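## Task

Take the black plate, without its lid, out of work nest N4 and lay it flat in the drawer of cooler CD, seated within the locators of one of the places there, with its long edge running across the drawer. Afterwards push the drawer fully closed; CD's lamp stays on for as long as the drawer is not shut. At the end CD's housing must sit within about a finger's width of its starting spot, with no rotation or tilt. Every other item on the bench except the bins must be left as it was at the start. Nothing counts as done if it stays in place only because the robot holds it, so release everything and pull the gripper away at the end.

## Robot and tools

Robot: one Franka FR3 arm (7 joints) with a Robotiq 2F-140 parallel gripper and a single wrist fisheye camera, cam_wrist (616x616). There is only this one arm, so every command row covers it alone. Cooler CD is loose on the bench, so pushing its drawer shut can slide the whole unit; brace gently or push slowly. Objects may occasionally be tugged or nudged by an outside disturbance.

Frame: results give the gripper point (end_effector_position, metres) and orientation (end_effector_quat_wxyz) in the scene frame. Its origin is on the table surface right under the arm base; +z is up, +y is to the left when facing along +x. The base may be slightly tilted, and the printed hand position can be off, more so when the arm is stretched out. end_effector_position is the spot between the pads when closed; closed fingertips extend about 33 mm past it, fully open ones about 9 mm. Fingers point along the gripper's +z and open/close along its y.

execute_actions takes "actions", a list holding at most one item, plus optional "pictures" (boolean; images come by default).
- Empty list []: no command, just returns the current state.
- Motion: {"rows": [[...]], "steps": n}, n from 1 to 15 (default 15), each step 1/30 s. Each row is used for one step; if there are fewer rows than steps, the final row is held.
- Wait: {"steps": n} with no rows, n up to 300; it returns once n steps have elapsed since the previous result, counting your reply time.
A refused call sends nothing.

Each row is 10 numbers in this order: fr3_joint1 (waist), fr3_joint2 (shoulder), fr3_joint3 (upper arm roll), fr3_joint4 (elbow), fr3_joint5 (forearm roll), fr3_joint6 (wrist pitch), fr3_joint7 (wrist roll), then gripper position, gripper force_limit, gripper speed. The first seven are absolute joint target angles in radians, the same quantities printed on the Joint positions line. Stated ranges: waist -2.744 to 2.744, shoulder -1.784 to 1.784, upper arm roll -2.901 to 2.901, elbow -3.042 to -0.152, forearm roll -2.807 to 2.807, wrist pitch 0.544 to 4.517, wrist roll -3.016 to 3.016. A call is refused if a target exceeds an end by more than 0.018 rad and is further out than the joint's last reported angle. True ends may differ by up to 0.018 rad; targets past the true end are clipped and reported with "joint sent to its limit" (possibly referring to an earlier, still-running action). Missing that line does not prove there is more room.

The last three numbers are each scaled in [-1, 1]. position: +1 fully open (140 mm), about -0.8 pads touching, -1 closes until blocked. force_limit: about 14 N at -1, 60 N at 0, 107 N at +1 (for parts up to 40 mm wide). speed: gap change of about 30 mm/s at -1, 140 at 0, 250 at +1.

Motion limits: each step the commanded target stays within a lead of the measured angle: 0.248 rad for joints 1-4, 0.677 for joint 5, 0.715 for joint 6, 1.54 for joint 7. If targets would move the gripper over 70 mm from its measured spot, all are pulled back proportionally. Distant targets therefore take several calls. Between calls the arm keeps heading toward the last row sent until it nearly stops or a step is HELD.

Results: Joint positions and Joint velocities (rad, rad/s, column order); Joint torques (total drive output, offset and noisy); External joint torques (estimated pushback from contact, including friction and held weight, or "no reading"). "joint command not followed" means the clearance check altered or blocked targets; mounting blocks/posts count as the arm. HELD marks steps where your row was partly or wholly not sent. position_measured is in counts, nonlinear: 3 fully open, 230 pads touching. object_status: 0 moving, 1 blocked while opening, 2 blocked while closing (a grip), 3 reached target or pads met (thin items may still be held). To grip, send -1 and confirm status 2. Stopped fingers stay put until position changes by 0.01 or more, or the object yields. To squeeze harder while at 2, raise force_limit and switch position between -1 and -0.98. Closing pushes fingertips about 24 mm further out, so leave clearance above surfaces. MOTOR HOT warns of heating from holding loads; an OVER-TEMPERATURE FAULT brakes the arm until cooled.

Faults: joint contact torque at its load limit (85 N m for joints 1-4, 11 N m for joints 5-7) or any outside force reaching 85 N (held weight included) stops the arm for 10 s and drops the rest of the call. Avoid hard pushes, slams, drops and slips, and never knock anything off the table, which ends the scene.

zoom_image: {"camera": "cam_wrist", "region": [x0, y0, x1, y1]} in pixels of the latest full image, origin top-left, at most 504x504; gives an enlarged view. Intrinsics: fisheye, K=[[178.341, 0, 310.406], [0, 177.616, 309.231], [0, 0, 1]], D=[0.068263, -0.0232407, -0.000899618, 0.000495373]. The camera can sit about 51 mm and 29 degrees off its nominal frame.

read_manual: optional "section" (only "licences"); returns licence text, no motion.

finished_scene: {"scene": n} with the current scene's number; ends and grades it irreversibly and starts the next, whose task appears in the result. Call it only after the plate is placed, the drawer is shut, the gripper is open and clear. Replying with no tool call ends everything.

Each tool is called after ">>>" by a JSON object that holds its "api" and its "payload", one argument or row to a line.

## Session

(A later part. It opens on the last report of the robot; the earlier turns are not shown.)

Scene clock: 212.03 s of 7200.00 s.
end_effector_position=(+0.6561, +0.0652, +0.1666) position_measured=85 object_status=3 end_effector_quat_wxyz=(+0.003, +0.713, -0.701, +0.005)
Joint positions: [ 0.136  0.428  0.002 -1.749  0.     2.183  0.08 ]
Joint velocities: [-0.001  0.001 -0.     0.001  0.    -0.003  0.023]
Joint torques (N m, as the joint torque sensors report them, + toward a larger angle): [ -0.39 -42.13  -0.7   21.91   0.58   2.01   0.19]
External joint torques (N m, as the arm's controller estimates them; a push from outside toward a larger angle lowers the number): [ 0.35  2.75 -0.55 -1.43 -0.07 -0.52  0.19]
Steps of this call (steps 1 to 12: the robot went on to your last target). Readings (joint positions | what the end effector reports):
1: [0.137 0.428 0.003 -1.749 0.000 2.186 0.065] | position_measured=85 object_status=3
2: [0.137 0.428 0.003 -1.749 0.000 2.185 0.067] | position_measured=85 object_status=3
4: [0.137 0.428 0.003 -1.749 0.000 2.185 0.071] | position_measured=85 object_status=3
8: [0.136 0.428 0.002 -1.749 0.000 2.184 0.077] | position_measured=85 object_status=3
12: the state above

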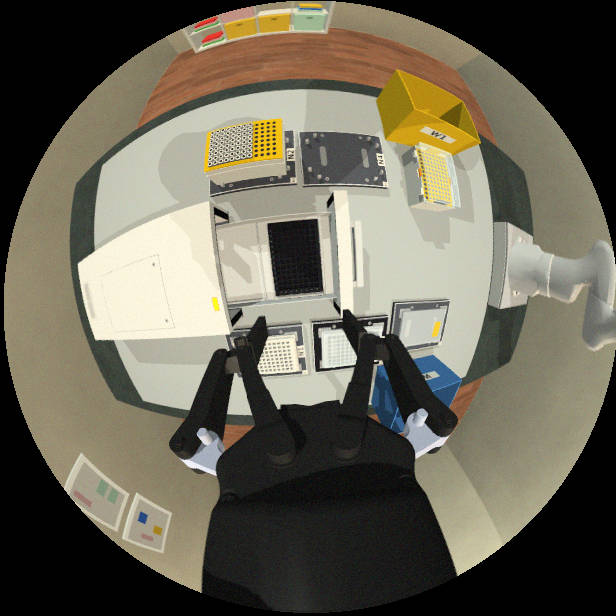

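>>> {"api": "execute_actions", "payload": {
  "actions": [
    {"rows":[[0.1,0.43,0,-1.75,0,2.18,-1.585,0.35,0,-0.6],[0.1,0.43,0,-1.75,0,2.18,-1.585,0.35,0,-0.6],[0.1,0.43,0,-1.75,0,2.18,-1.585,0.35,0,-0.6],[0.06,0.43,0,-1.75,0,2.18,-1.585,0.35,0,-0.6],[0.06,0.43,0,-1.75,0,2.18,-1.585,0.35,0,-0.6],[0.06,0.43,0,-1.75,0,2.18,-1.585,0.35,0,-0.6],[0.03,0.43,0,-1.75,0,2.18,-1.585,0.35,0,-0.6]]}
  ],
  "pictures": false
}}

>>> {"api": "execute_actions", "payload": {
  "actions": [
    {"steps":45}
  ]
}}

>>> {"api": "zoom_image", "payload": {
  "camera": "cam_wrist",
  "region": [250,250,370,340]
}}

Scene clock: 228.77 s of 7200.00 s.
end_effector_position=(+0.6588, -0.0113, +0.1675) position_measured=85 object_status=3 end_effector_quat_wxyz=(+0.007, +0.986, -0.169, +0.003)
Joint positions: [ 0.027  0.428 -0.004 -1.749  0.     2.183 -1.25 ]
Joint velocities: [ 0.01  -0.     0.012  0.    -0.001  0.    -1.098]
Joint torques (N m, as the joint torque sensors report them, + toward a larger angle): [  0.2  -41.69   1.69  22.57   0.59   2.05  -0.33]
External joint torques (N m, as the arm's controller estimates them; a push from outside toward a larger angle lowers the number): [ 0.33  3.1   1.39 -0.7  -0.12 -0.49 -0.35]
Steps of this call (steps 1 to 30: the robot went on to your last target; steps 31 to 90: nothing new was sent; then 13.23 s passed at rest; steps 91 to 105: all 15 steps of this action). Readings (joint positions | what the end effector reports):
91: [0.132 0.428 0.005 -1.749 0.000 2.183 -0.045] | position_measured=85 object_status=3
92: [0.125 0.428 0.006 -1.749 0.000 2.183 -0.202] | position_measured=85 object_status=3
94: [0.107 0.428 0.007 -1.749 0.000 2.183 -0.474] | position_measured=85 object_status=3
98: [0.056 0.428 0.003 -1.749 0.000 2.183 -0.867] | position_measured=85 object_status=3
105: the state above

Scene clock: 230.27 s of 7200.00 s.
end_effector_position=(+0.6588, -0.0085, +0.1675) position_measured=85 object_status=3 end_effector_quat_wxyz=(+0.007, +1.000, -0.003, +0.001)
Joint positions: [ 0.029  0.428 -0.002 -1.749  0.     2.183 -1.579]
Joint velocities: [-0.001 -0.002  0.001 -0.001 -0.001  0.    -0.009]
Joint torques (N m, as the joint torque sensors report them, + toward a larger angle): [ -0.38 -42.27   1.39  22.21   0.57   2.1   -0.06]
External joint torques (N m, as the arm's controller estimates them; a push from outside toward a larger angle lowers the number): [ 0.22  2.53  1.45 -1.07 -0.14 -0.44 -0.06]
Steps of this call (steps 1 to 45: the robot went on to your last target). Readings (joint positions | what the end effector reports):
1: [0.027 0.428 -0.004 -1.749 0.000 2.183 -1.284] | position_measured=85 object_status=3
2: [0.028 0.428 -0.003 -1.749 0.000 2.183 -1.315] | position_measured=85 object_status=3
4: [0.028 0.428 -0.003 -1.749 0.000 2.183 -1.368] | position_measured=85 object_status=3
8: [0.029 0.428 -0.002 -1.749 0.000 2.183 -1.444] | position_measured=85 object_status=3
45: the state above
The arm was judged still, so your last target was given up. Only a new action makes it travel on or press farther. Fingers that are still opening or closing keep moving.

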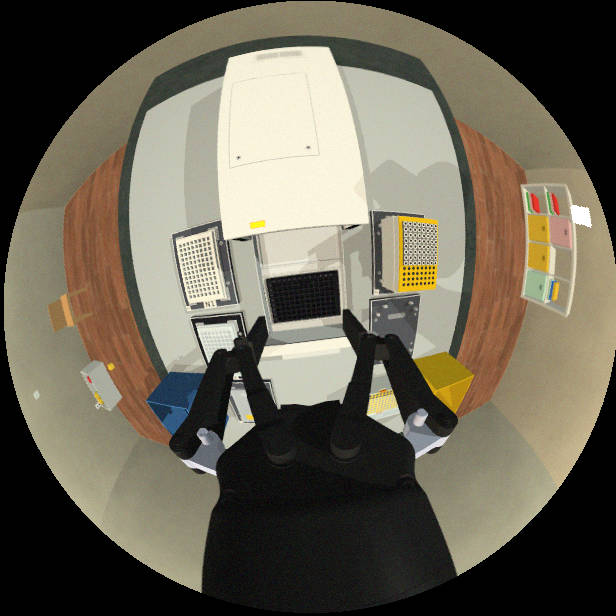

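Region (250, 250, 370, 340) of cam_wrist's 616x616 image, scaled by 4.200, with more detail than that image has; it fills the top 378 rows of this view, and the rest is white.

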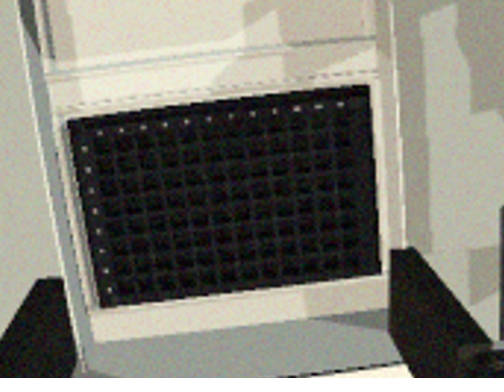

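>>> {"api": "execute_actions", "payload": {
  "actions": [
    {"rows":[[0.028,0.40,0,-1.79,0,2.2,-1.585,-1,0,0],[0.028,0.37,0,-1.835,0,2.21,-1.585,-1,0,0],[0.028,0.34,0,-1.88,0,2.225,-1.585,-1,0,0],[0.028,0.31,0,-1.925,0,2.24,-1.585,-1,0,0],[0.028,0.28,0,-1.97,0,2.255,-1.585,-1,0,0],[0.028,0.25,0,-2.015,0,2.27,-1.585,-1,0,0],[0.028,0.22,0,-2.06,0,2.285,-1.585,-1,0,0],[0.028,0.19,0,-2.1,0,2.3,-1.585,-1,0,0],[0.028,0.16,0,-2.14,0,2.31,-1.585,-1,0,0],[0.028,0.13,0,-2.185,0,2.32,-1.585,-1,0,0],[0.028,0.10,0,-2.225,0,2.33,-1.585,-1,0,0],[0.028,0.07,0,-2.265,0,2.34,-1.585,-1,0,0],[0.028,0.045,0,-2.3,0,2.35,-1.585,-1,0,0],[0.028,0.025,0,-2.328,0,2.355,-1.585,-1,0,0]]}
  ],
  "pictures": false
}}

>>> {"api": "execute_actions", "payload": {
  "actions": [
    {"steps":12}
  ]
}}

>>> {"api": "execute_actions", "payload": {
  "actions": [
    {"rows":[[0.026,0.04,0,-2.332,0,2.39,-1.585,-1,0,0],[0.026,0.055,0,-2.336,0,2.41,-1.585,-1,0,0],[0.026,0.07,0,-2.34,0,2.43,-1.585,-1,0,0],[0.026,0.085,0,-2.344,0,2.45,-1.585,-1,0,0],[0.026,0.1,0,-2.348,0,2.47,-1.585,-1,0,0],[0.026,0.115,0,-2.351,0,2.49,-1.585,-1,0,0],[0.026,0.13,0,-2.354,0,2.51,-1.585,-1,0,0],[0.026,0.145,0,-2.357,0,2.53,-1.585,-1,0,0],[0.026,0.16,0,-2.36,0,2.55,-1.585,-1,0,0],[0.026,0.175,0,-2.363,0,2.565,-1.585,-1,0,0],[0.026,0.19,0,-2.365,0,2.58,-1.585,-1,0,0],[0.026,0.2,0,-2.367,0,2.59,-1.585,-1,0,0],[0.026,0.21,0,-2.368,0,2.596,-1.585,-1,0,0],[0.026,0.218,0,-2.369,0,2.596,-1.585,-1,0,0],[0.026,0.224,0,-2.37,0,2.596,-1.585,-1,0,0]]}
  ],
  "pictures": false
}}

>>> {"api": "execute_actions", "payload": {
  "actions": [
    {"steps":15}
  ]
}}

Scene clock: 263.77 s of 7200.00 s.
end_effector_position=(+0.5158, -0.0062, +0.1666) position_measured=189 object_status=0 end_effector_quat_wxyz=(+0.007, +1.000, -0.002, -0.013)
Joint positions: [ 0.029  0.061 -0.002 -2.277  0.     2.314 -1.582]
Joint velocities: [-0.    -0.51   0.001 -0.683  0.001  0.2   -0.001]
Joint torques (N m, as the joint torque sensors report them, + toward a larger angle): [ -0.58 -27.12   0.09  23.63   0.52   3.74  -0.12]
External joint torques (N m, as the arm's controller estimates them; a push from outside toward a larger angle lowers the number): [ 0.1  -0.48  0.72 -1.62 -0.24  0.53 -0.12]
Steps of this call (steps 1 to 90: nothing new was sent; then 30.00 s passed at rest; steps 91 to 105: all 15 steps of this action). Readings (joint positions | what the end effector reports):
91: [0.029 0.423 -0.002 -1.758 0.000 2.186 -1.582] | position_measured=85 object_status=0
92: [0.029 0.410 -0.002 -1.779 0.000 2.190 -1.582] | position_measured=91 object_status=0
94: [0.029 0.368 -0.002 -1.844 0.000 2.203 -1.582] | position_measured=106 object_status=0
98: [0.029 0.257 -0.002 -2.007 0.000 2.243 -1.582] | position_measured=136 object_status=0
105: the state above

Scene clock: 264.17 s of 7200.00 s.
end_effector_position=(+0.5079, -0.0061, +0.1659) position_measured=233 object_status=3 end_effector_quat_wxyz=(+0.007, +1.000, -0.002, -0.004)
Joint positions: [ 0.029  0.027 -0.002 -2.326  0.     2.348 -1.582]
Joint velocities: [ 0.001 -0.002 -0.    -0.004 -0.     0.024  0.001]
Joint torques (N m, as the joint torque sensors report them, + toward a larger angle): [ -0.96 -30.39   1.14  19.86   0.48   3.06  -0.13]
External joint torques (N m, as the arm's controller estimates them; a push from outside toward a larger angle lowers the number): [-0.52  0.04  1.55 -1.75 -0.14  0.56 -0.13]
Steps of this call (steps 1 to 12: the robot went on to your last target). Readings (joint positions | what the end effector reports):
1: [0.029 0.047 -0.002 -2.295 0.000 2.320 -1.582] | position_measured=197 object_status=0
2: [0.029 0.039 -0.002 -2.306 0.000 2.325 -1.582] | position_measured=205 object_status=0
4: [0.029 0.032 -0.002 -2.318 0.000 2.334 -1.582] | position_measured=220 object_status=0
8: [0.029 0.028 -0.002 -2.325 0.000 2.343 -1.582] | position_measured=233 object_status=0
12: the state above

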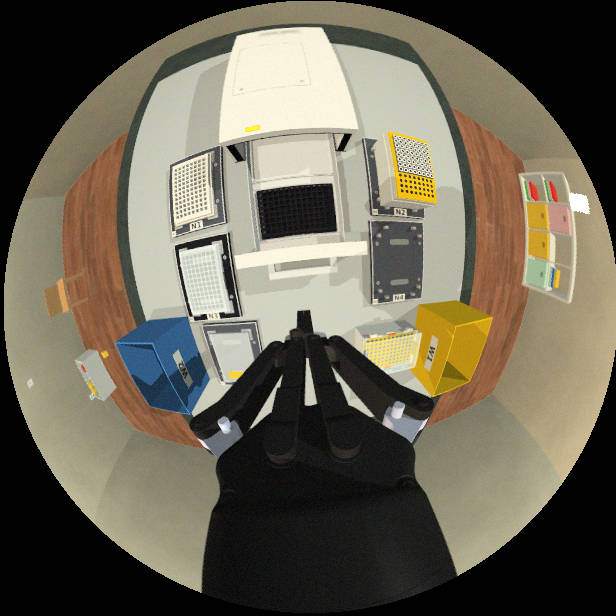

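Scene clock: 264.67 s of 7200.00 s.
end_effector_position=(+0.5022, -0.0079, +0.0770) position_measured=233 object_status=3 end_effector_quat_wxyz=(+0.007, +1.000, -0.003, -0.013)
Joint positions: [ 0.027  0.205 -0.002 -2.367  0.     2.549 -1.582]
Joint velocities: [ 0.001  0.281  0.001 -0.052 -0.     0.256  0.001]
Joint torques (N m, as the joint torque sensors report them, + toward a larger angle): [ -1.28 -34.5    1.2   18.18   0.4    3.24  -0.17]
External joint torques (N m, as the arm's controller estimates them; a push from outside toward a larger angle lowers the number): [-0.97  2.62  1.27 -2.13 -0.08  0.56 -0.17]
Steps of this call (steps 1 to 15: all 15 steps of this action). Readings (joint positions | what the end effector reports):
1: [0.029 0.028 -0.002 -2.327 0.000 2.354 -1.582] | position_measured=233 object_status=3
2: [0.028 0.032 -0.002 -2.328 0.000 2.363 -1.582] | position_measured=233 object_status=3
4: [0.028 0.050 -0.002 -2.331 0.000 2.388 -1.582] | position_measured=233 object_status=3
8: [0.028 0.109 -0.002 -2.347 0.000 2.449 -1.582] | position_measured=233 object_status=3
15: the state above

Scene clock: 265.17 s of 7200.00 s.
end_effector_position=(+0.5075, -0.0082, +0.0699) position_measured=233 object_status=3 end_effector_quat_wxyz=(+0.007, +1.000, -0.003, -0.003)
Joint positions: [ 0.027  0.223 -0.002 -2.371  0.     2.591 -1.582]
Joint velocities: [-0.001  0.    -0.001  0.    -0.     0.014  0.001]
Joint torques (N m, as the joint torque sensors report them, + toward a larger angle): [ -2.07 -31.29   1.06  17.95   0.35   2.9   -0.15]
External joint torques (N m, as the arm's controller estimates them; a push from outside toward a larger angle lowers the number): [-1.4   2.42  1.45 -0.55 -0.13  0.4  -0.15]
Steps of this call (steps 1 to 15: the robot went on to your last target). Readings (joint positions | what the end effector reports):
1: [0.027 0.213 -0.002 -2.369 0.000 2.556 -1.582] | position_measured=233 object_status=3
2: [0.027 0.218 -0.002 -2.370 0.000 2.562 -1.582] | position_measured=233 object_status=3
4: [0.027 0.223 -0.002 -2.371 0.000 2.572 -1.582] | position_measured=233 object_status=3
8: [0.027 0.223 -0.002 -2.371 0.000 2.583 -1.582] | position_measured=233 object_status=3
15: the state above

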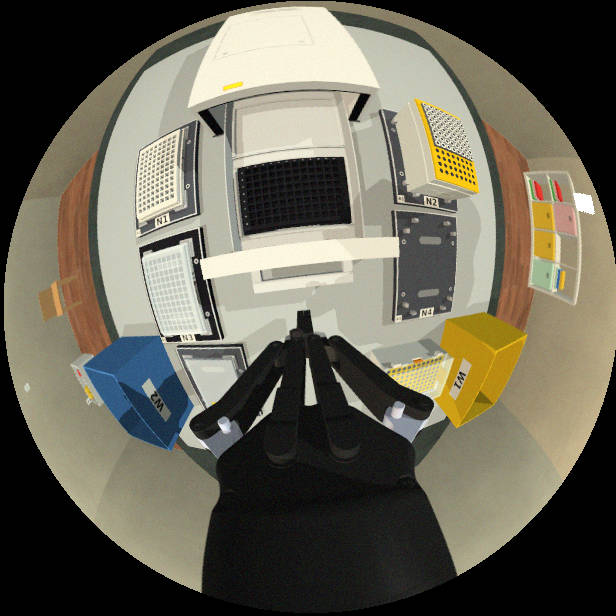

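>>> {"api": "execute_actions", "payload": {
  "actions": [
    {"rows":[[0.026,0.231,0,-2.358,0,2.588,-1.585,-1,0,0],[0.026,0.238,0,-2.347,0,2.583,-1.585,-1,0,0],[0.026,0.246,0,-2.335,0,2.578,-1.585,-1,0,0],[0.026,0.253,0,-2.323,0,2.573,-1.585,-1,0,0],[0.026,0.26,0,-2.311,0,2.568,-1.585,-1,0,0],[0.026,0.268,0,-2.3,0,2.563,-1.585,-1,0,0],[0.026,0.275,0,-2.288,0,2.558,-1.585,-1,0,0],[0.026,0.282,0,-2.276,0,2.553,-1.585,-1,0,0],[0.026,0.29,0,-2.265,0,2.549,-1.585,-1,0,0],[0.026,0.297,0,-2.253,0,2.544,-1.585,-1,0,0],[0.026,0.304,0,-2.241,0,2.54,-1.585,-1,0,0],[0.026,0.312,0,-2.229,0,2.535,-1.585,-1,0,0],[0.026,0.319,0,-2.218,0,2.531,-1.585,-1,0,0],[0.026,0.327,0,-2.206,0,2.526,-1.585,-1,0,0],[0.026,0.334,0,-2.194,0,2.522,-1.585,-1,0,0]]}
  ],
  "pictures": false
}}

>>> {"api": "execute_actions", "payload": {
  "actions": [
    {"rows":[[0.026,0.342,0,-2.181,0,2.517,-1.585,-1,0,0],[0.026,0.349,0,-2.168,0,2.512,-1.585,-1,0,0],[0.026,0.357,0,-2.156,0,2.507,-1.585,-1,0,0],[0.026,0.365,0,-2.143,0,2.502,-1.585,-1,0,0],[0.026,0.373,0,-2.13,0,2.497,-1.585,-1,0,0],[0.026,0.38,0,-2.117,0,2.492,-1.585,-1,0,0],[0.026,0.388,0,-2.104,0,2.487,-1.585,-1,0,0],[0.026,0.396,0,-2.091,0,2.482,-1.585,-1,0,0],[0.026,0.404,0,-2.078,0,2.477,-1.585,-1,0,0],[0.026,0.411,0,-2.065,0,2.472,-1.585,-1,0,0],[0.026,0.419,0,-2.052,0,2.467,-1.585,-1,0,0],[0.026,0.427,0,-2.04,0,2.463,-1.585,-1,0,0],[0.026,0.435,0,-2.027,0,2.459,-1.585,-1,0,0],[0.026,0.443,0,-2.014,0,2.455,-1.585,-1,0,0],[0.026,0.45,0,-2.001,0,2.452,-1.585,-1,0,0]]}
  ]
}}

Scene clock: 284.80 s of 7200.00 s.
end_effector_position=(+0.5520, -0.0089, +0.0710) position_measured=233 object_status=3 end_effector_quat_wxyz=(+0.007, +1.000, -0.003, +0.001)
Joint positions: [ 0.027  0.316 -0.002 -2.222  0.     2.543 -1.582]
Joint velocities: [-0.001  0.216 -0.     0.338  0.001 -0.124  0.001]
Joint torques (N m, as the joint torque sensors report them, + toward a larger angle): [ -0.66 -35.94   1.42  19.21   0.35   2.33  -0.23]
External joint torques (N m, as the arm's controller estimates them; a push from outside toward a larger angle lowers the number): [-0.16  2.53  1.55  0.88 -0.16 -0.16 -0.23]
Steps of this call (steps 1 to 15: the robot went on to your last target; steps 16 to 90: nothing new was sent; then 16.13 s passed at rest; steps 91 to 105: all 15 steps of this action). Readings (joint positions | what the end effector reports):
91: [0.027 0.224 -0.002 -2.369 0.000 2.592 -1.582] | position_measured=233 object_status=3
92: [0.027 0.228 -0.002 -2.363 0.000 2.591 -1.582] | position_measured=233 object_status=3
94: [0.027 0.238 -0.002 -2.346 0.000 2.587 -1.582] | position_measured=233 object_status=3
98: [0.027 0.264 -0.002 -2.302 0.000 2.574 -1.582] | position_measured=233 object_status=3
105: the state above

Scene clock: 285.30 s of 7200.00 s.
end_effector_position=(+0.6029, -0.0097, +0.0709) position_measured=233 object_status=3 end_effector_quat_wxyz=(+0.007, +1.000, -0.003, +0.003)
Joint positions: [ 0.027  0.432 -0.002 -2.032  0.     2.472 -1.582]
Joint velocities: [-0.002  0.226  0.002  0.366  0.001 -0.112  0.001]
Joint torques (N m, as the joint torque sensors report them, + toward a larger angle): [ -1.66 -40.63   1.36  20.08   0.51   2.37  -0.12]
External joint torques (N m, as the arm's controller estimates them; a push from outside toward a larger angle lowers the number): [-1.11  2.28  1.4   0.79 -0.05  0.04 -0.11]
Steps of this call (steps 1 to 15: all 15 steps of this action). Readings (joint positions | what the end effector reports):
1: [0.027 0.323 -0.002 -2.210 0.000 2.539 -1.582] | position_measured=233 object_status=3
2: [0.027 0.331 -0.002 -2.198 0.000 2.534 -1.582] | position_measured=233 object_status=3
4: [0.027 0.346 -0.002 -2.173 0.000 2.525 -1.582] | position_measured=233 object_status=3
8: [0.027 0.377 -0.002 -2.122 0.000 2.505 -1.582] | position_measured=233 object_status=3
15: the state above

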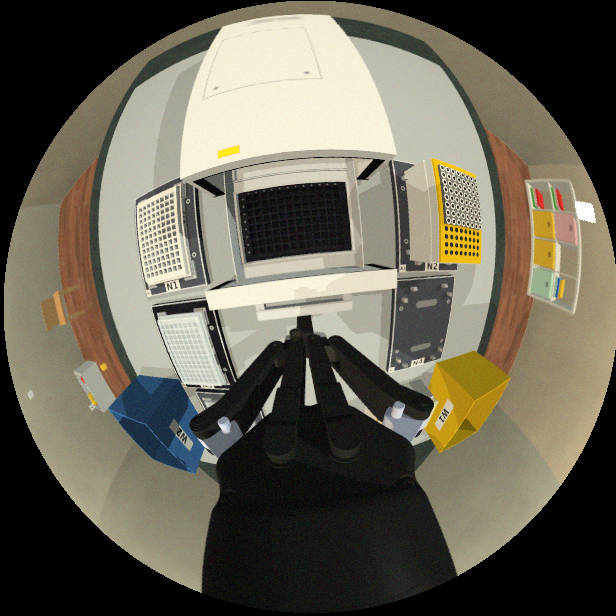

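Working. Continue to r=.60.

>>> {"api": "execute_actions", "payload": {
  "actions": [
    {"rows":[[0.026,0.458,0,-1.987,0,2.444,-1.585,-1,0,0],[0.026,0.467,0,-1.972,0,2.436,-1.585,-1,0,0],[0.026,0.475,0,-1.958,0,2.429,-1.585,-1,0,0],[0.026,0.483,0,-1.944,0,2.422,-1.585,-1,0,0],[0.026,0.491,0,-1.93,0,2.416,-1.585,-1,0,0],[0.026,0.5,0,-1.915,0,2.41,-1.585,-1,0,0],[0.026,0.508,0,-1.901,0,2.404,-1.585,-1,0,0],[0.026,0.517,0,-1.887,0,2.398,-1.585,-1,0,0],[0.026,0.525,0,-1.872,0,2.392,-1.585,-1,0,0],[0.026,0.534,0,-1.858,0,2.386,-1.585,-1,0,0],[0.026,0.542,0,-1.843,0,2.38,-1.585,-1,0,0],[0.026,0.551,0,-1.829,0,2.374,-1.585,-1,0,0],[0.026,0.559,0,-1.815,0,2.368,-1.585,-1,0,0],[0.026,0.568,0,-1.8,0,2.362,-1.585,-1,0,0],[0.026,0.576,0,-1.786,0,2.356,-1.585,-1,0,0]]}
  ],
  "pictures": false
}}

>>> {"api": "execute_actions", "payload": {
  "actions": [
    {"rows":[[0.026,0.583,0,-1.774,0,2.351,-1.585,-1,0,0],[0.026,0.59,0,-1.762,0,2.346,-1.585,-1,0,0],[0.026,0.597,0,-1.75,0,2.341,-1.585,-1,0,0],[0.026,0.603,0,-1.738,0,2.336,-1.585,-1,0,0],[0.026,0.61,0,-1.726,0,2.331,-1.585,-1,0,0],[0.026,0.617,0,-1.714,0,2.326,-1.585,-1,0,0],[0.026,0.624,0,-1.702,0,2.321,-1.585,-1,0,0],[0.026,0.631,0,-1.69,0,2.316,-1.585,-1,0,0],[0.026,0.638,0,-1.678,0,2.311,-1.585,-1,0,0],[0.026,0.645,0,-1.665,0,2.307,-1.585,-1,0,0],[0.026,0.652,0,-1.653,0,2.303,-1.585,-1,0,0],[0.026,0.659,0,-1.641,0,2.301,-1.585,-1,0,0]]}
  ],
  "pictures": false
}}

>>> {"api": "execute_actions", "payload": {
  "actions": [
    {"steps":10}
  ]
}}

Scene clock: 299.03 s of 7200.00 s.
end_effector_position=(+0.6530, -0.0105, +0.0709) position_measured=233 object_status=3 end_effector_quat_wxyz=(+0.007, +1.000, -0.003, +0.003)
Joint positions: [ 0.027  0.556 -0.002 -1.82   0.     2.384 -1.582]
Joint velocities: [ 0.001  0.243  0.001  0.408 -0.001 -0.159  0.001]
Joint torques (N m, as the joint torque sensors report them, + toward a larger angle): [ -1.22 -43.91   1.08  21.18   0.54   2.33  -0.14]
External joint torques (N m, as the arm's controller estimates them; a push from outside toward a larger angle lowers the number): [-0.69  3.13  0.98  0.97 -0.07 -0.11 -0.14]
Steps of this call (steps 1 to 30: the robot went on to your last target; steps 31 to 90: nothing new was sent; then 10.23 s passed at rest; steps 91 to 105: all 15 steps of this action). Readings (joint positions | what the end effector reports):
91: [0.027 0.449 -0.002 -1.999 0.000 2.453 -1.582] | position_measured=233 object_status=3
92: [0.027 0.454 -0.002 -1.993 0.000 2.450 -1.582] | position_measured=233 object_status=3
94: [0.027 0.466 -0.002 -1.972 0.000 2.442 -1.582] | position_measured=233 object_status=3
98: [0.027 0.497 -0.002 -1.920 0.000 2.422 -1.582] | position_measured=233 object_status=3
105: the state above

Scene clock: 299.53 s of 7200.00 s.
end_effector_position=(+0.6893, -0.0110, +0.0708) position_measured=233 object_status=3 end_effector_quat_wxyz=(+0.007, +1.000, -0.002, +0.004)
Joint positions: [ 0.027  0.653 -0.002 -1.65   0.     2.314 -1.582]
Joint velocities: [-0.     0.053 -0.001  0.098  0.001 -0.063 -0.   ]
Joint torques (N m, as the joint torque sensors report them, + toward a larger angle): [ -1.5  -46.4    1.41  21.44   0.55   2.22  -0.05]
External joint torques (N m, as the arm's controller estimates them; a push from outside toward a larger angle lowers the number): [-0.73  3.17  1.34 -0.34 -0.09 -0.25 -0.05]
Steps of this call (steps 1 to 15: all 15 steps of this action). Readings (joint positions | what the end effector reports):
1: [0.027 0.564 -0.002 -1.806 0.000 2.378 -1.582] | position_measured=233 object_status=3
2: [0.027 0.572 -0.002 -1.793 0.000 2.373 -1.582] | position_measured=233 object_status=3
4: [0.027 0.586 -0.002 -1.768 0.000 2.362 -1.582] | position_measured=233 object_status=3
8: [0.027 0.614 -0.002 -1.719 0.000 2.341 -1.582] | position_measured=233 object_status=3
15: the state above

Scene clock: 299.87 s of 7200.00 s.
end_effector_position=(+0.6895, -0.0110, +0.0711) position_measured=233 object_status=3 end_effector_quat_wxyz=(+0.007, +1.000, -0.002, +0.002)
Joint positions: [ 0.027  0.657 -0.001 -1.643  0.     2.305 -1.582]
Joint velocities: [-0.    -0.    -0.002  0.003 -0.001 -0.006 -0.   ]
Joint torques (N m, as the joint torque sensors report them, + toward a larger angle): [ -1.77 -46.77   1.55  22.48   0.57   2.14  -0.09]
External joint torques (N m, as the arm's controller estimates them; a push from outside toward a larger angle lowers the number): [-1.05  2.56  1.46  0.38 -0.08 -0.38 -0.09]
Steps of this call (steps 1 to 10: the robot went on to your last target). Readings (joint positions | what the end effector reports):
1: [0.027 0.655 -0.001 -1.648 0.000 2.312 -1.582] | position_measured=233 object_status=3
2: [0.027 0.656 -0.001 -1.646 0.000 2.310 -1.582] | position_measured=233 object_status=3
4: [0.027 0.656 -0.001 -1.644 0.000 2.308 -1.582] | position_measured=233 object_status=3
8: [0.027 0.657 -0.001 -1.643 0.000 2.306 -1.582] | position_measured=233 object_status=3
10: the state above

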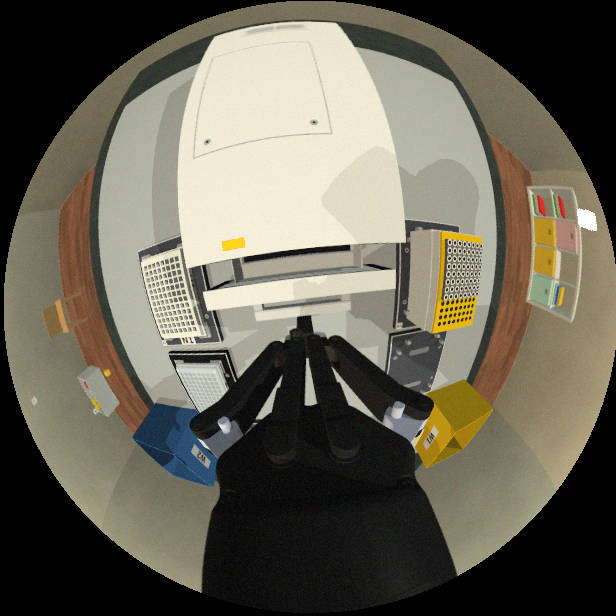

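>>> {"api": "execute_actions", "payload": {
  "actions": [
    {"rows":[[0.026,0.664,0,-1.632,0,2.296,-1.585,-1,0,0],[0.026,0.669,0,-1.623,0,2.291,-1.585,-1,0,0],[0.026,0.674,0,-1.614,0,2.286,-1.585,-1,0,0],[0.026,0.679,0,-1.605,0,2.281,-1.585,-1,0,0],[0.026,0.684,0,-1.596,0,2.277,-1.585,-1,0,0],[0.026,0.689,0,-1.587,0,2.273,-1.585,-1,0,0],[0.026,0.694,0,-1.578,0,2.269,-1.585,-1,0,0],[0.026,0.699,0,-1.569,0,2.265,-1.585,-1,0,0],[0.026,0.704,0,-1.56,0,2.261,-1.585,-1,0,0],[0.026,0.709,0,-1.551,0,2.258,-1.585,-1,0,0],[0.026,0.714,0,-1.542,0,2.255,-1.585,-1,0,0],[0.026,0.719,0,-1.534,0,2.253,-1.585,-1,0,0]]}
  ],
  "pictures": false
}}

>>> {"api": "execute_actions", "payload": {
  "actions": [
    {"steps":10}
  ]
}}

Scene clock: 305.77 s of 7200.00 s.
end_effector_position=(+0.7090, -0.0113, +0.0710) position_measured=233 object_status=3 end_effector_quat_wxyz=(+0.007, +1.000, -0.002, +0.002)
Joint positions: [ 0.027  0.714 -0.001 -1.541  0.     2.263 -1.582]
Joint velocities: [-0.002  0.036  0.001  0.071 -0.001 -0.048 -0.003]
Joint torques (N m, as the joint torque sensors report them, + toward a larger angle): [ -1.6  -48.76   1.97  23.41   0.66   2.35  -0.12]
External joint torques (N m, as the arm's controller estimates them; a push from outside toward a larger angle lowers the number): [-0.91  2.74  1.78  0.93 -0.01 -0.16 -0.12]
Steps of this call (steps 1 to 15: the robot went on to your last target; steps 16 to 90: nothing new was sent; then 2.40 s passed at rest; steps 91 to 105: all 15 steps of this action). Readings (joint positions | what the end effector reports):
91: [0.027 0.658 -0.001 -1.640 0.000 2.303 -1.582] | position_measured=233 object_status=3
92: [0.027 0.660 -0.001 -1.636 0.000 2.301 -1.582] | position_measured=233 object_status=3
94: [0.027 0.668 -0.001 -1.623 0.000 2.295 -1.582] | position_measured=233 object_status=3
98: [0.027 0.687 -0.001 -1.590 0.000 2.282 -1.582] | position_measured=233 object_status=3
105: the state above

Scene clock: 306.10 s of 7200.00 s.
end_effector_position=(+0.7092, -0.0113, +0.0712) position_measured=233 object_status=3 end_effector_quat_wxyz=(+0.007, +1.000, -0.002, +0.001)
Joint positions: [ 0.027  0.717 -0.001 -1.536  0.     2.257 -1.582]
Joint velocities: [-0.001  0.001 -0.001  0.002  0.    -0.003 -0.001]
Joint torques (N m, as the joint torque sensors report them, + toward a larger angle): [ -1.4  -48.1    1.65  23.18   0.57   2.12  -0.08]
External joint torques (N m, as the arm's controller estimates them; a push from outside toward a larger angle lowers the number): [-0.67  3.    1.49  0.62 -0.11 -0.39 -0.08]
Steps of this call (steps 1 to 10: the robot went on to your last target). Readings (joint positions | what the end effector reports):
1: [0.027 0.715 -0.001 -1.540 0.000 2.261 -1.582] | position_measured=233 object_status=3
2: [0.027 0.716 -0.001 -1.538 0.000 2.260 -1.582] | position_measured=233 object_status=3
4: [0.027 0.717 -0.001 -1.537 0.000 2.258 -1.582] | position_measured=233 object_status=3
8: [0.027 0.717 -0.001 -1.536 0.000 2.257 -1.582] | position_measured=233 object_status=3
10: the state above

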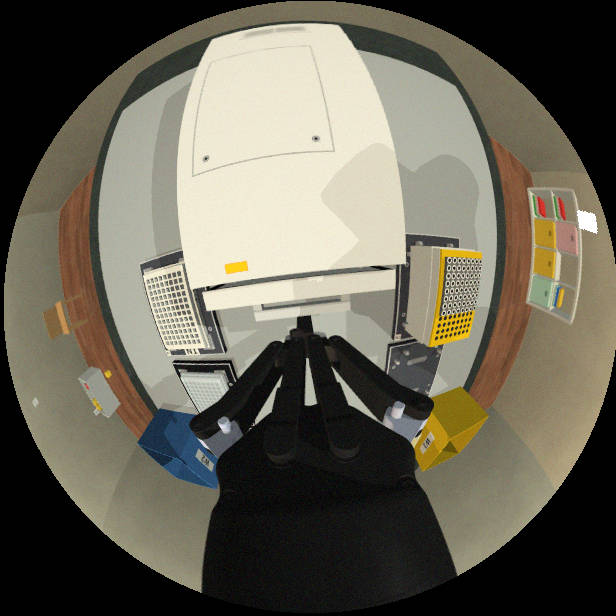

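Small gap left; 7 mm more.

>>> {"api": "execute_actions", "payload": {
  "actions": [
    {"rows":[[0.026,0.722,0,-1.529,0,2.251,-1.585,-1,0,0],[0.026,0.725,0,-1.524,0,2.248,-1.585,-1,0,0],[0.026,0.728,0,-1.518,0,2.246,-1.585,-1,0,0],[0.026,0.731,0,-1.513,0,2.243,-1.585,-1,0,0],[0.026,0.734,0,-1.507,0,2.241,-1.585,-1,0,0],[0.026,0.737,0,-1.502,0,2.239,-1.585,-1,0,0],[0.026,0.741,0,-1.496,0,2.237,-1.585,-1,0,0]]}
  ]
}}

Scene clock: 311.07 s of 7200.00 s.
end_effector_position=(+0.7160, -0.0114, +0.0709) position_measured=233 object_status=3 end_effector_quat_wxyz=(+0.007, +1.000, -0.002, +0.001)
Joint positions: [ 0.027  0.739 -0.001 -1.498  0.     2.241 -1.582]
Joint velocities: [-0.001  0.003  0.     0.008  0.    -0.008  0.   ]
Joint torques (N m, as the joint torque sensors report them, + toward a larger angle): [ -2.02 -48.65   1.2   22.45   0.65   2.11  -0.04]
External joint torques (N m, as the arm's controller estimates them; a push from outside toward a larger angle lowers the number): [-1.18  3.21  1.09 -0.35 -0.03 -0.41 -0.04]
Steps of this call (steps 1 to 15: the robot went on to your last target; steps 16 to 90: nothing new was sent; then 1.47 s passed at rest; steps 91 to 105: all 15 steps of this action). Readings (joint positions | what the end effector reports):
91: [0.027 0.718 -0.001 -1.534 0.000 2.255 -1.582] | position_measured=233 object_status=3
92: [0.027 0.719 -0.001 -1.532 0.000 2.254 -1.582] | position_measured=233 object_status=3
94: [0.027 0.723 -0.001 -1.524 0.000 2.251 -1.582] | position_measured=233 object_status=3
98: [0.027 0.734 -0.001 -1.505 0.000 2.245 -1.582] | position_measured=233 object_status=3
105: the state above

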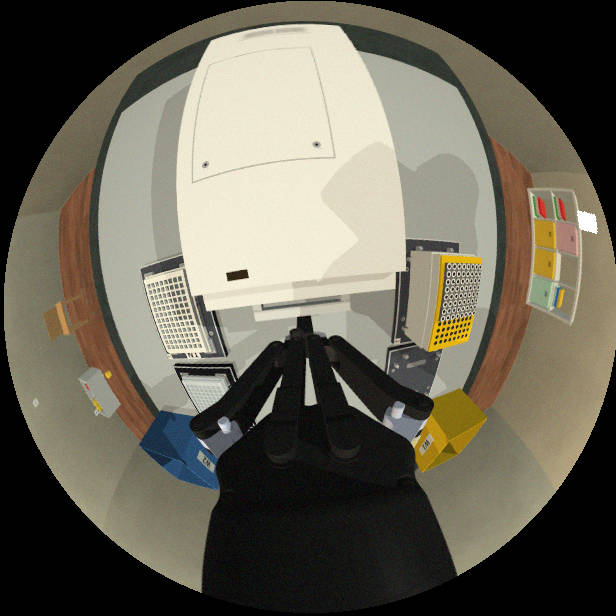

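Lamp off. Retreat.

>>> {"api": "execute_actions", "payload": {
  "actions": [
    {"rows":[[0.026,0.72,0,-1.534,0,2.26,-1.585,-1,0,0],[0.026,0.70,0,-1.57,0,2.27,-1.585,-1,0,0],[0.026,0.68,0,-1.605,0,2.29,-1.585,-1,0,0],[0.026,0.659,0,-1.641,0,2.3,-1.585,-1,0,0],[0.026,0.63,0,-1.69,0,2.32,-1.585,-1,0,0],[0.026,0.6,0,-1.74,0,2.33,-1.585,-1,0,0],[0.026,0.56,0,-1.79,0,2.33,-1.585,-1,0,0],[0.026,0.52,0,-1.83,0,2.33,-1.585,-1,0,0],[0.026,0.47,0,-1.87,0,2.32,-1.585,-1,0,0],[0.026,0.42,0,-1.91,0,2.31,-1.585,-1,0,0],[0.026,0.37,0,-1.95,0,2.3,-1.585,-1,0,0],[0.026,0.32,0,-1.98,0,2.28,-1.585,-1,0,0],[0.026,0.27,0,-2.0,0,2.26,-1.585,-1,0,0],[0.026,0.22,0,-2.02,0,2.24,-1.585,-1,0,0],[0.026,0.17,0,-2.04,0,2.21,-1.585,-1,0,0]]}
  ],
  "pictures": false
}}

>>> {"api": "execute_actions", "payload": {
  "actions": [
    {"steps":20}
  ]
}}

Scene clock: 318.60 s of 7200.00 s.
end_effector_position=(+0.5992, -0.0085, +0.1556) position_measured=233 object_status=3 end_effector_quat_wxyz=(+0.007, +1.000, -0.003, -0.007)
Joint positions: [ 0.027  0.29  -0.001 -1.99   0.     2.269 -1.582]
Joint velocities: [ 0.001 -1.53  -0.001 -0.664  0.    -0.379  0.   ]
Joint torques (N m, as the joint torque sensors report them, + toward a larger angle): [ -1.37 -36.04   1.3   24.27   0.58   3.    -0.03]
External joint torques (N m, as the arm's controller estimates them; a push from outside toward a larger angle lowers the number): [-0.73 -0.09  1.56 -1.37 -0.08 -0.49 -0.03]
Steps of this call (steps 1 to 15: the robot went on to your last target; steps 16 to 90: nothing new was sent; then 4.03 s passed at rest; steps 91 to 105: all 15 steps of this action). Readings (joint positions | what the end effector reports):
91: [0.027 0.735 -0.001 -1.505 0.000 2.243 -1.582] | position_measured=233 object_status=3
92: [0.027 0.726 -0.001 -1.523 0.000 2.248 -1.582] | position_measured=233 object_status=3
94: [0.027 0.698 -0.001 -1.576 0.000 2.262 -1.582] | position_measured=233 object_status=3
98: [0.027 0.601 -0.001 -1.738 0.000 2.296 -1.582] | position_measured=233 object_status=3
105: the state above

Scene clock: 319.27 s of 7200.00 s.
end_effector_position=(+0.5824, -0.0076, +0.2010) position_measured=233 object_status=3 end_effector_quat_wxyz=(+0.007, +1.000, -0.003, +0.002)
Joint positions: [ 0.027  0.169 -0.001 -2.039  0.     2.214 -1.582]
Joint velocities: [ 0.001  0.     0.    -0.001  0.001 -0.006 -0.002]
Joint torques (N m, as the joint torque sensors report them, + toward a larger angle): [ -0.27 -34.23   0.53  21.69   0.66   2.17  -0.11]
External joint torques (N m, as the arm's controller estimates them; a push from outside toward a larger angle lowers the number): [ 0.1   2.42  0.69 -1.35 -0.04 -0.37 -0.11]
Steps of this call (steps 1 to 20: the robot went on to your last target). Readings (joint positions | what the end effector reports):
1: [0.027 0.245 -0.001 -2.005 0.000 2.259 -1.582] | position_measured=233 object_status=3
2: [0.027 0.211 -0.001 -2.012 0.000 2.252 -1.582] | position_measured=233 object_status=3
4: [0.027 0.173 -0.001 -2.018 0.000 2.242 -1.582] | position_measured=233 object_status=3
8: [0.027 0.165 -0.001 -2.032 0.000 2.227 -1.582] | position_measured=233 object_status=3
20: the state above

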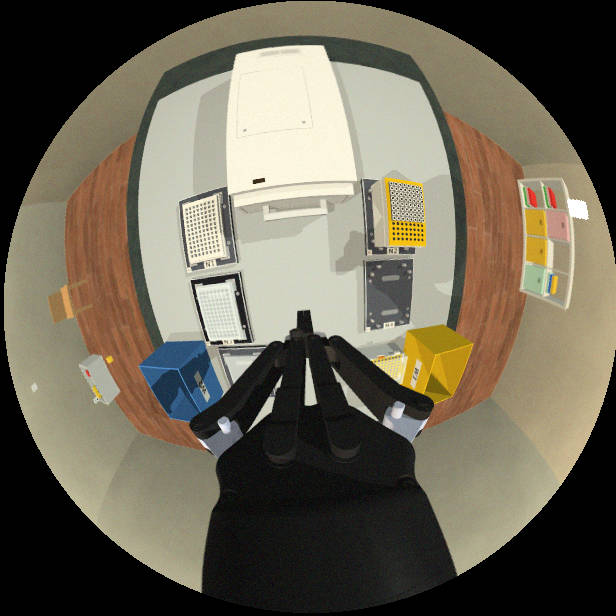

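>>> {"api": "finished_scene", "payload": {
  "scene": 1
}}

The scene is finished: the task was done.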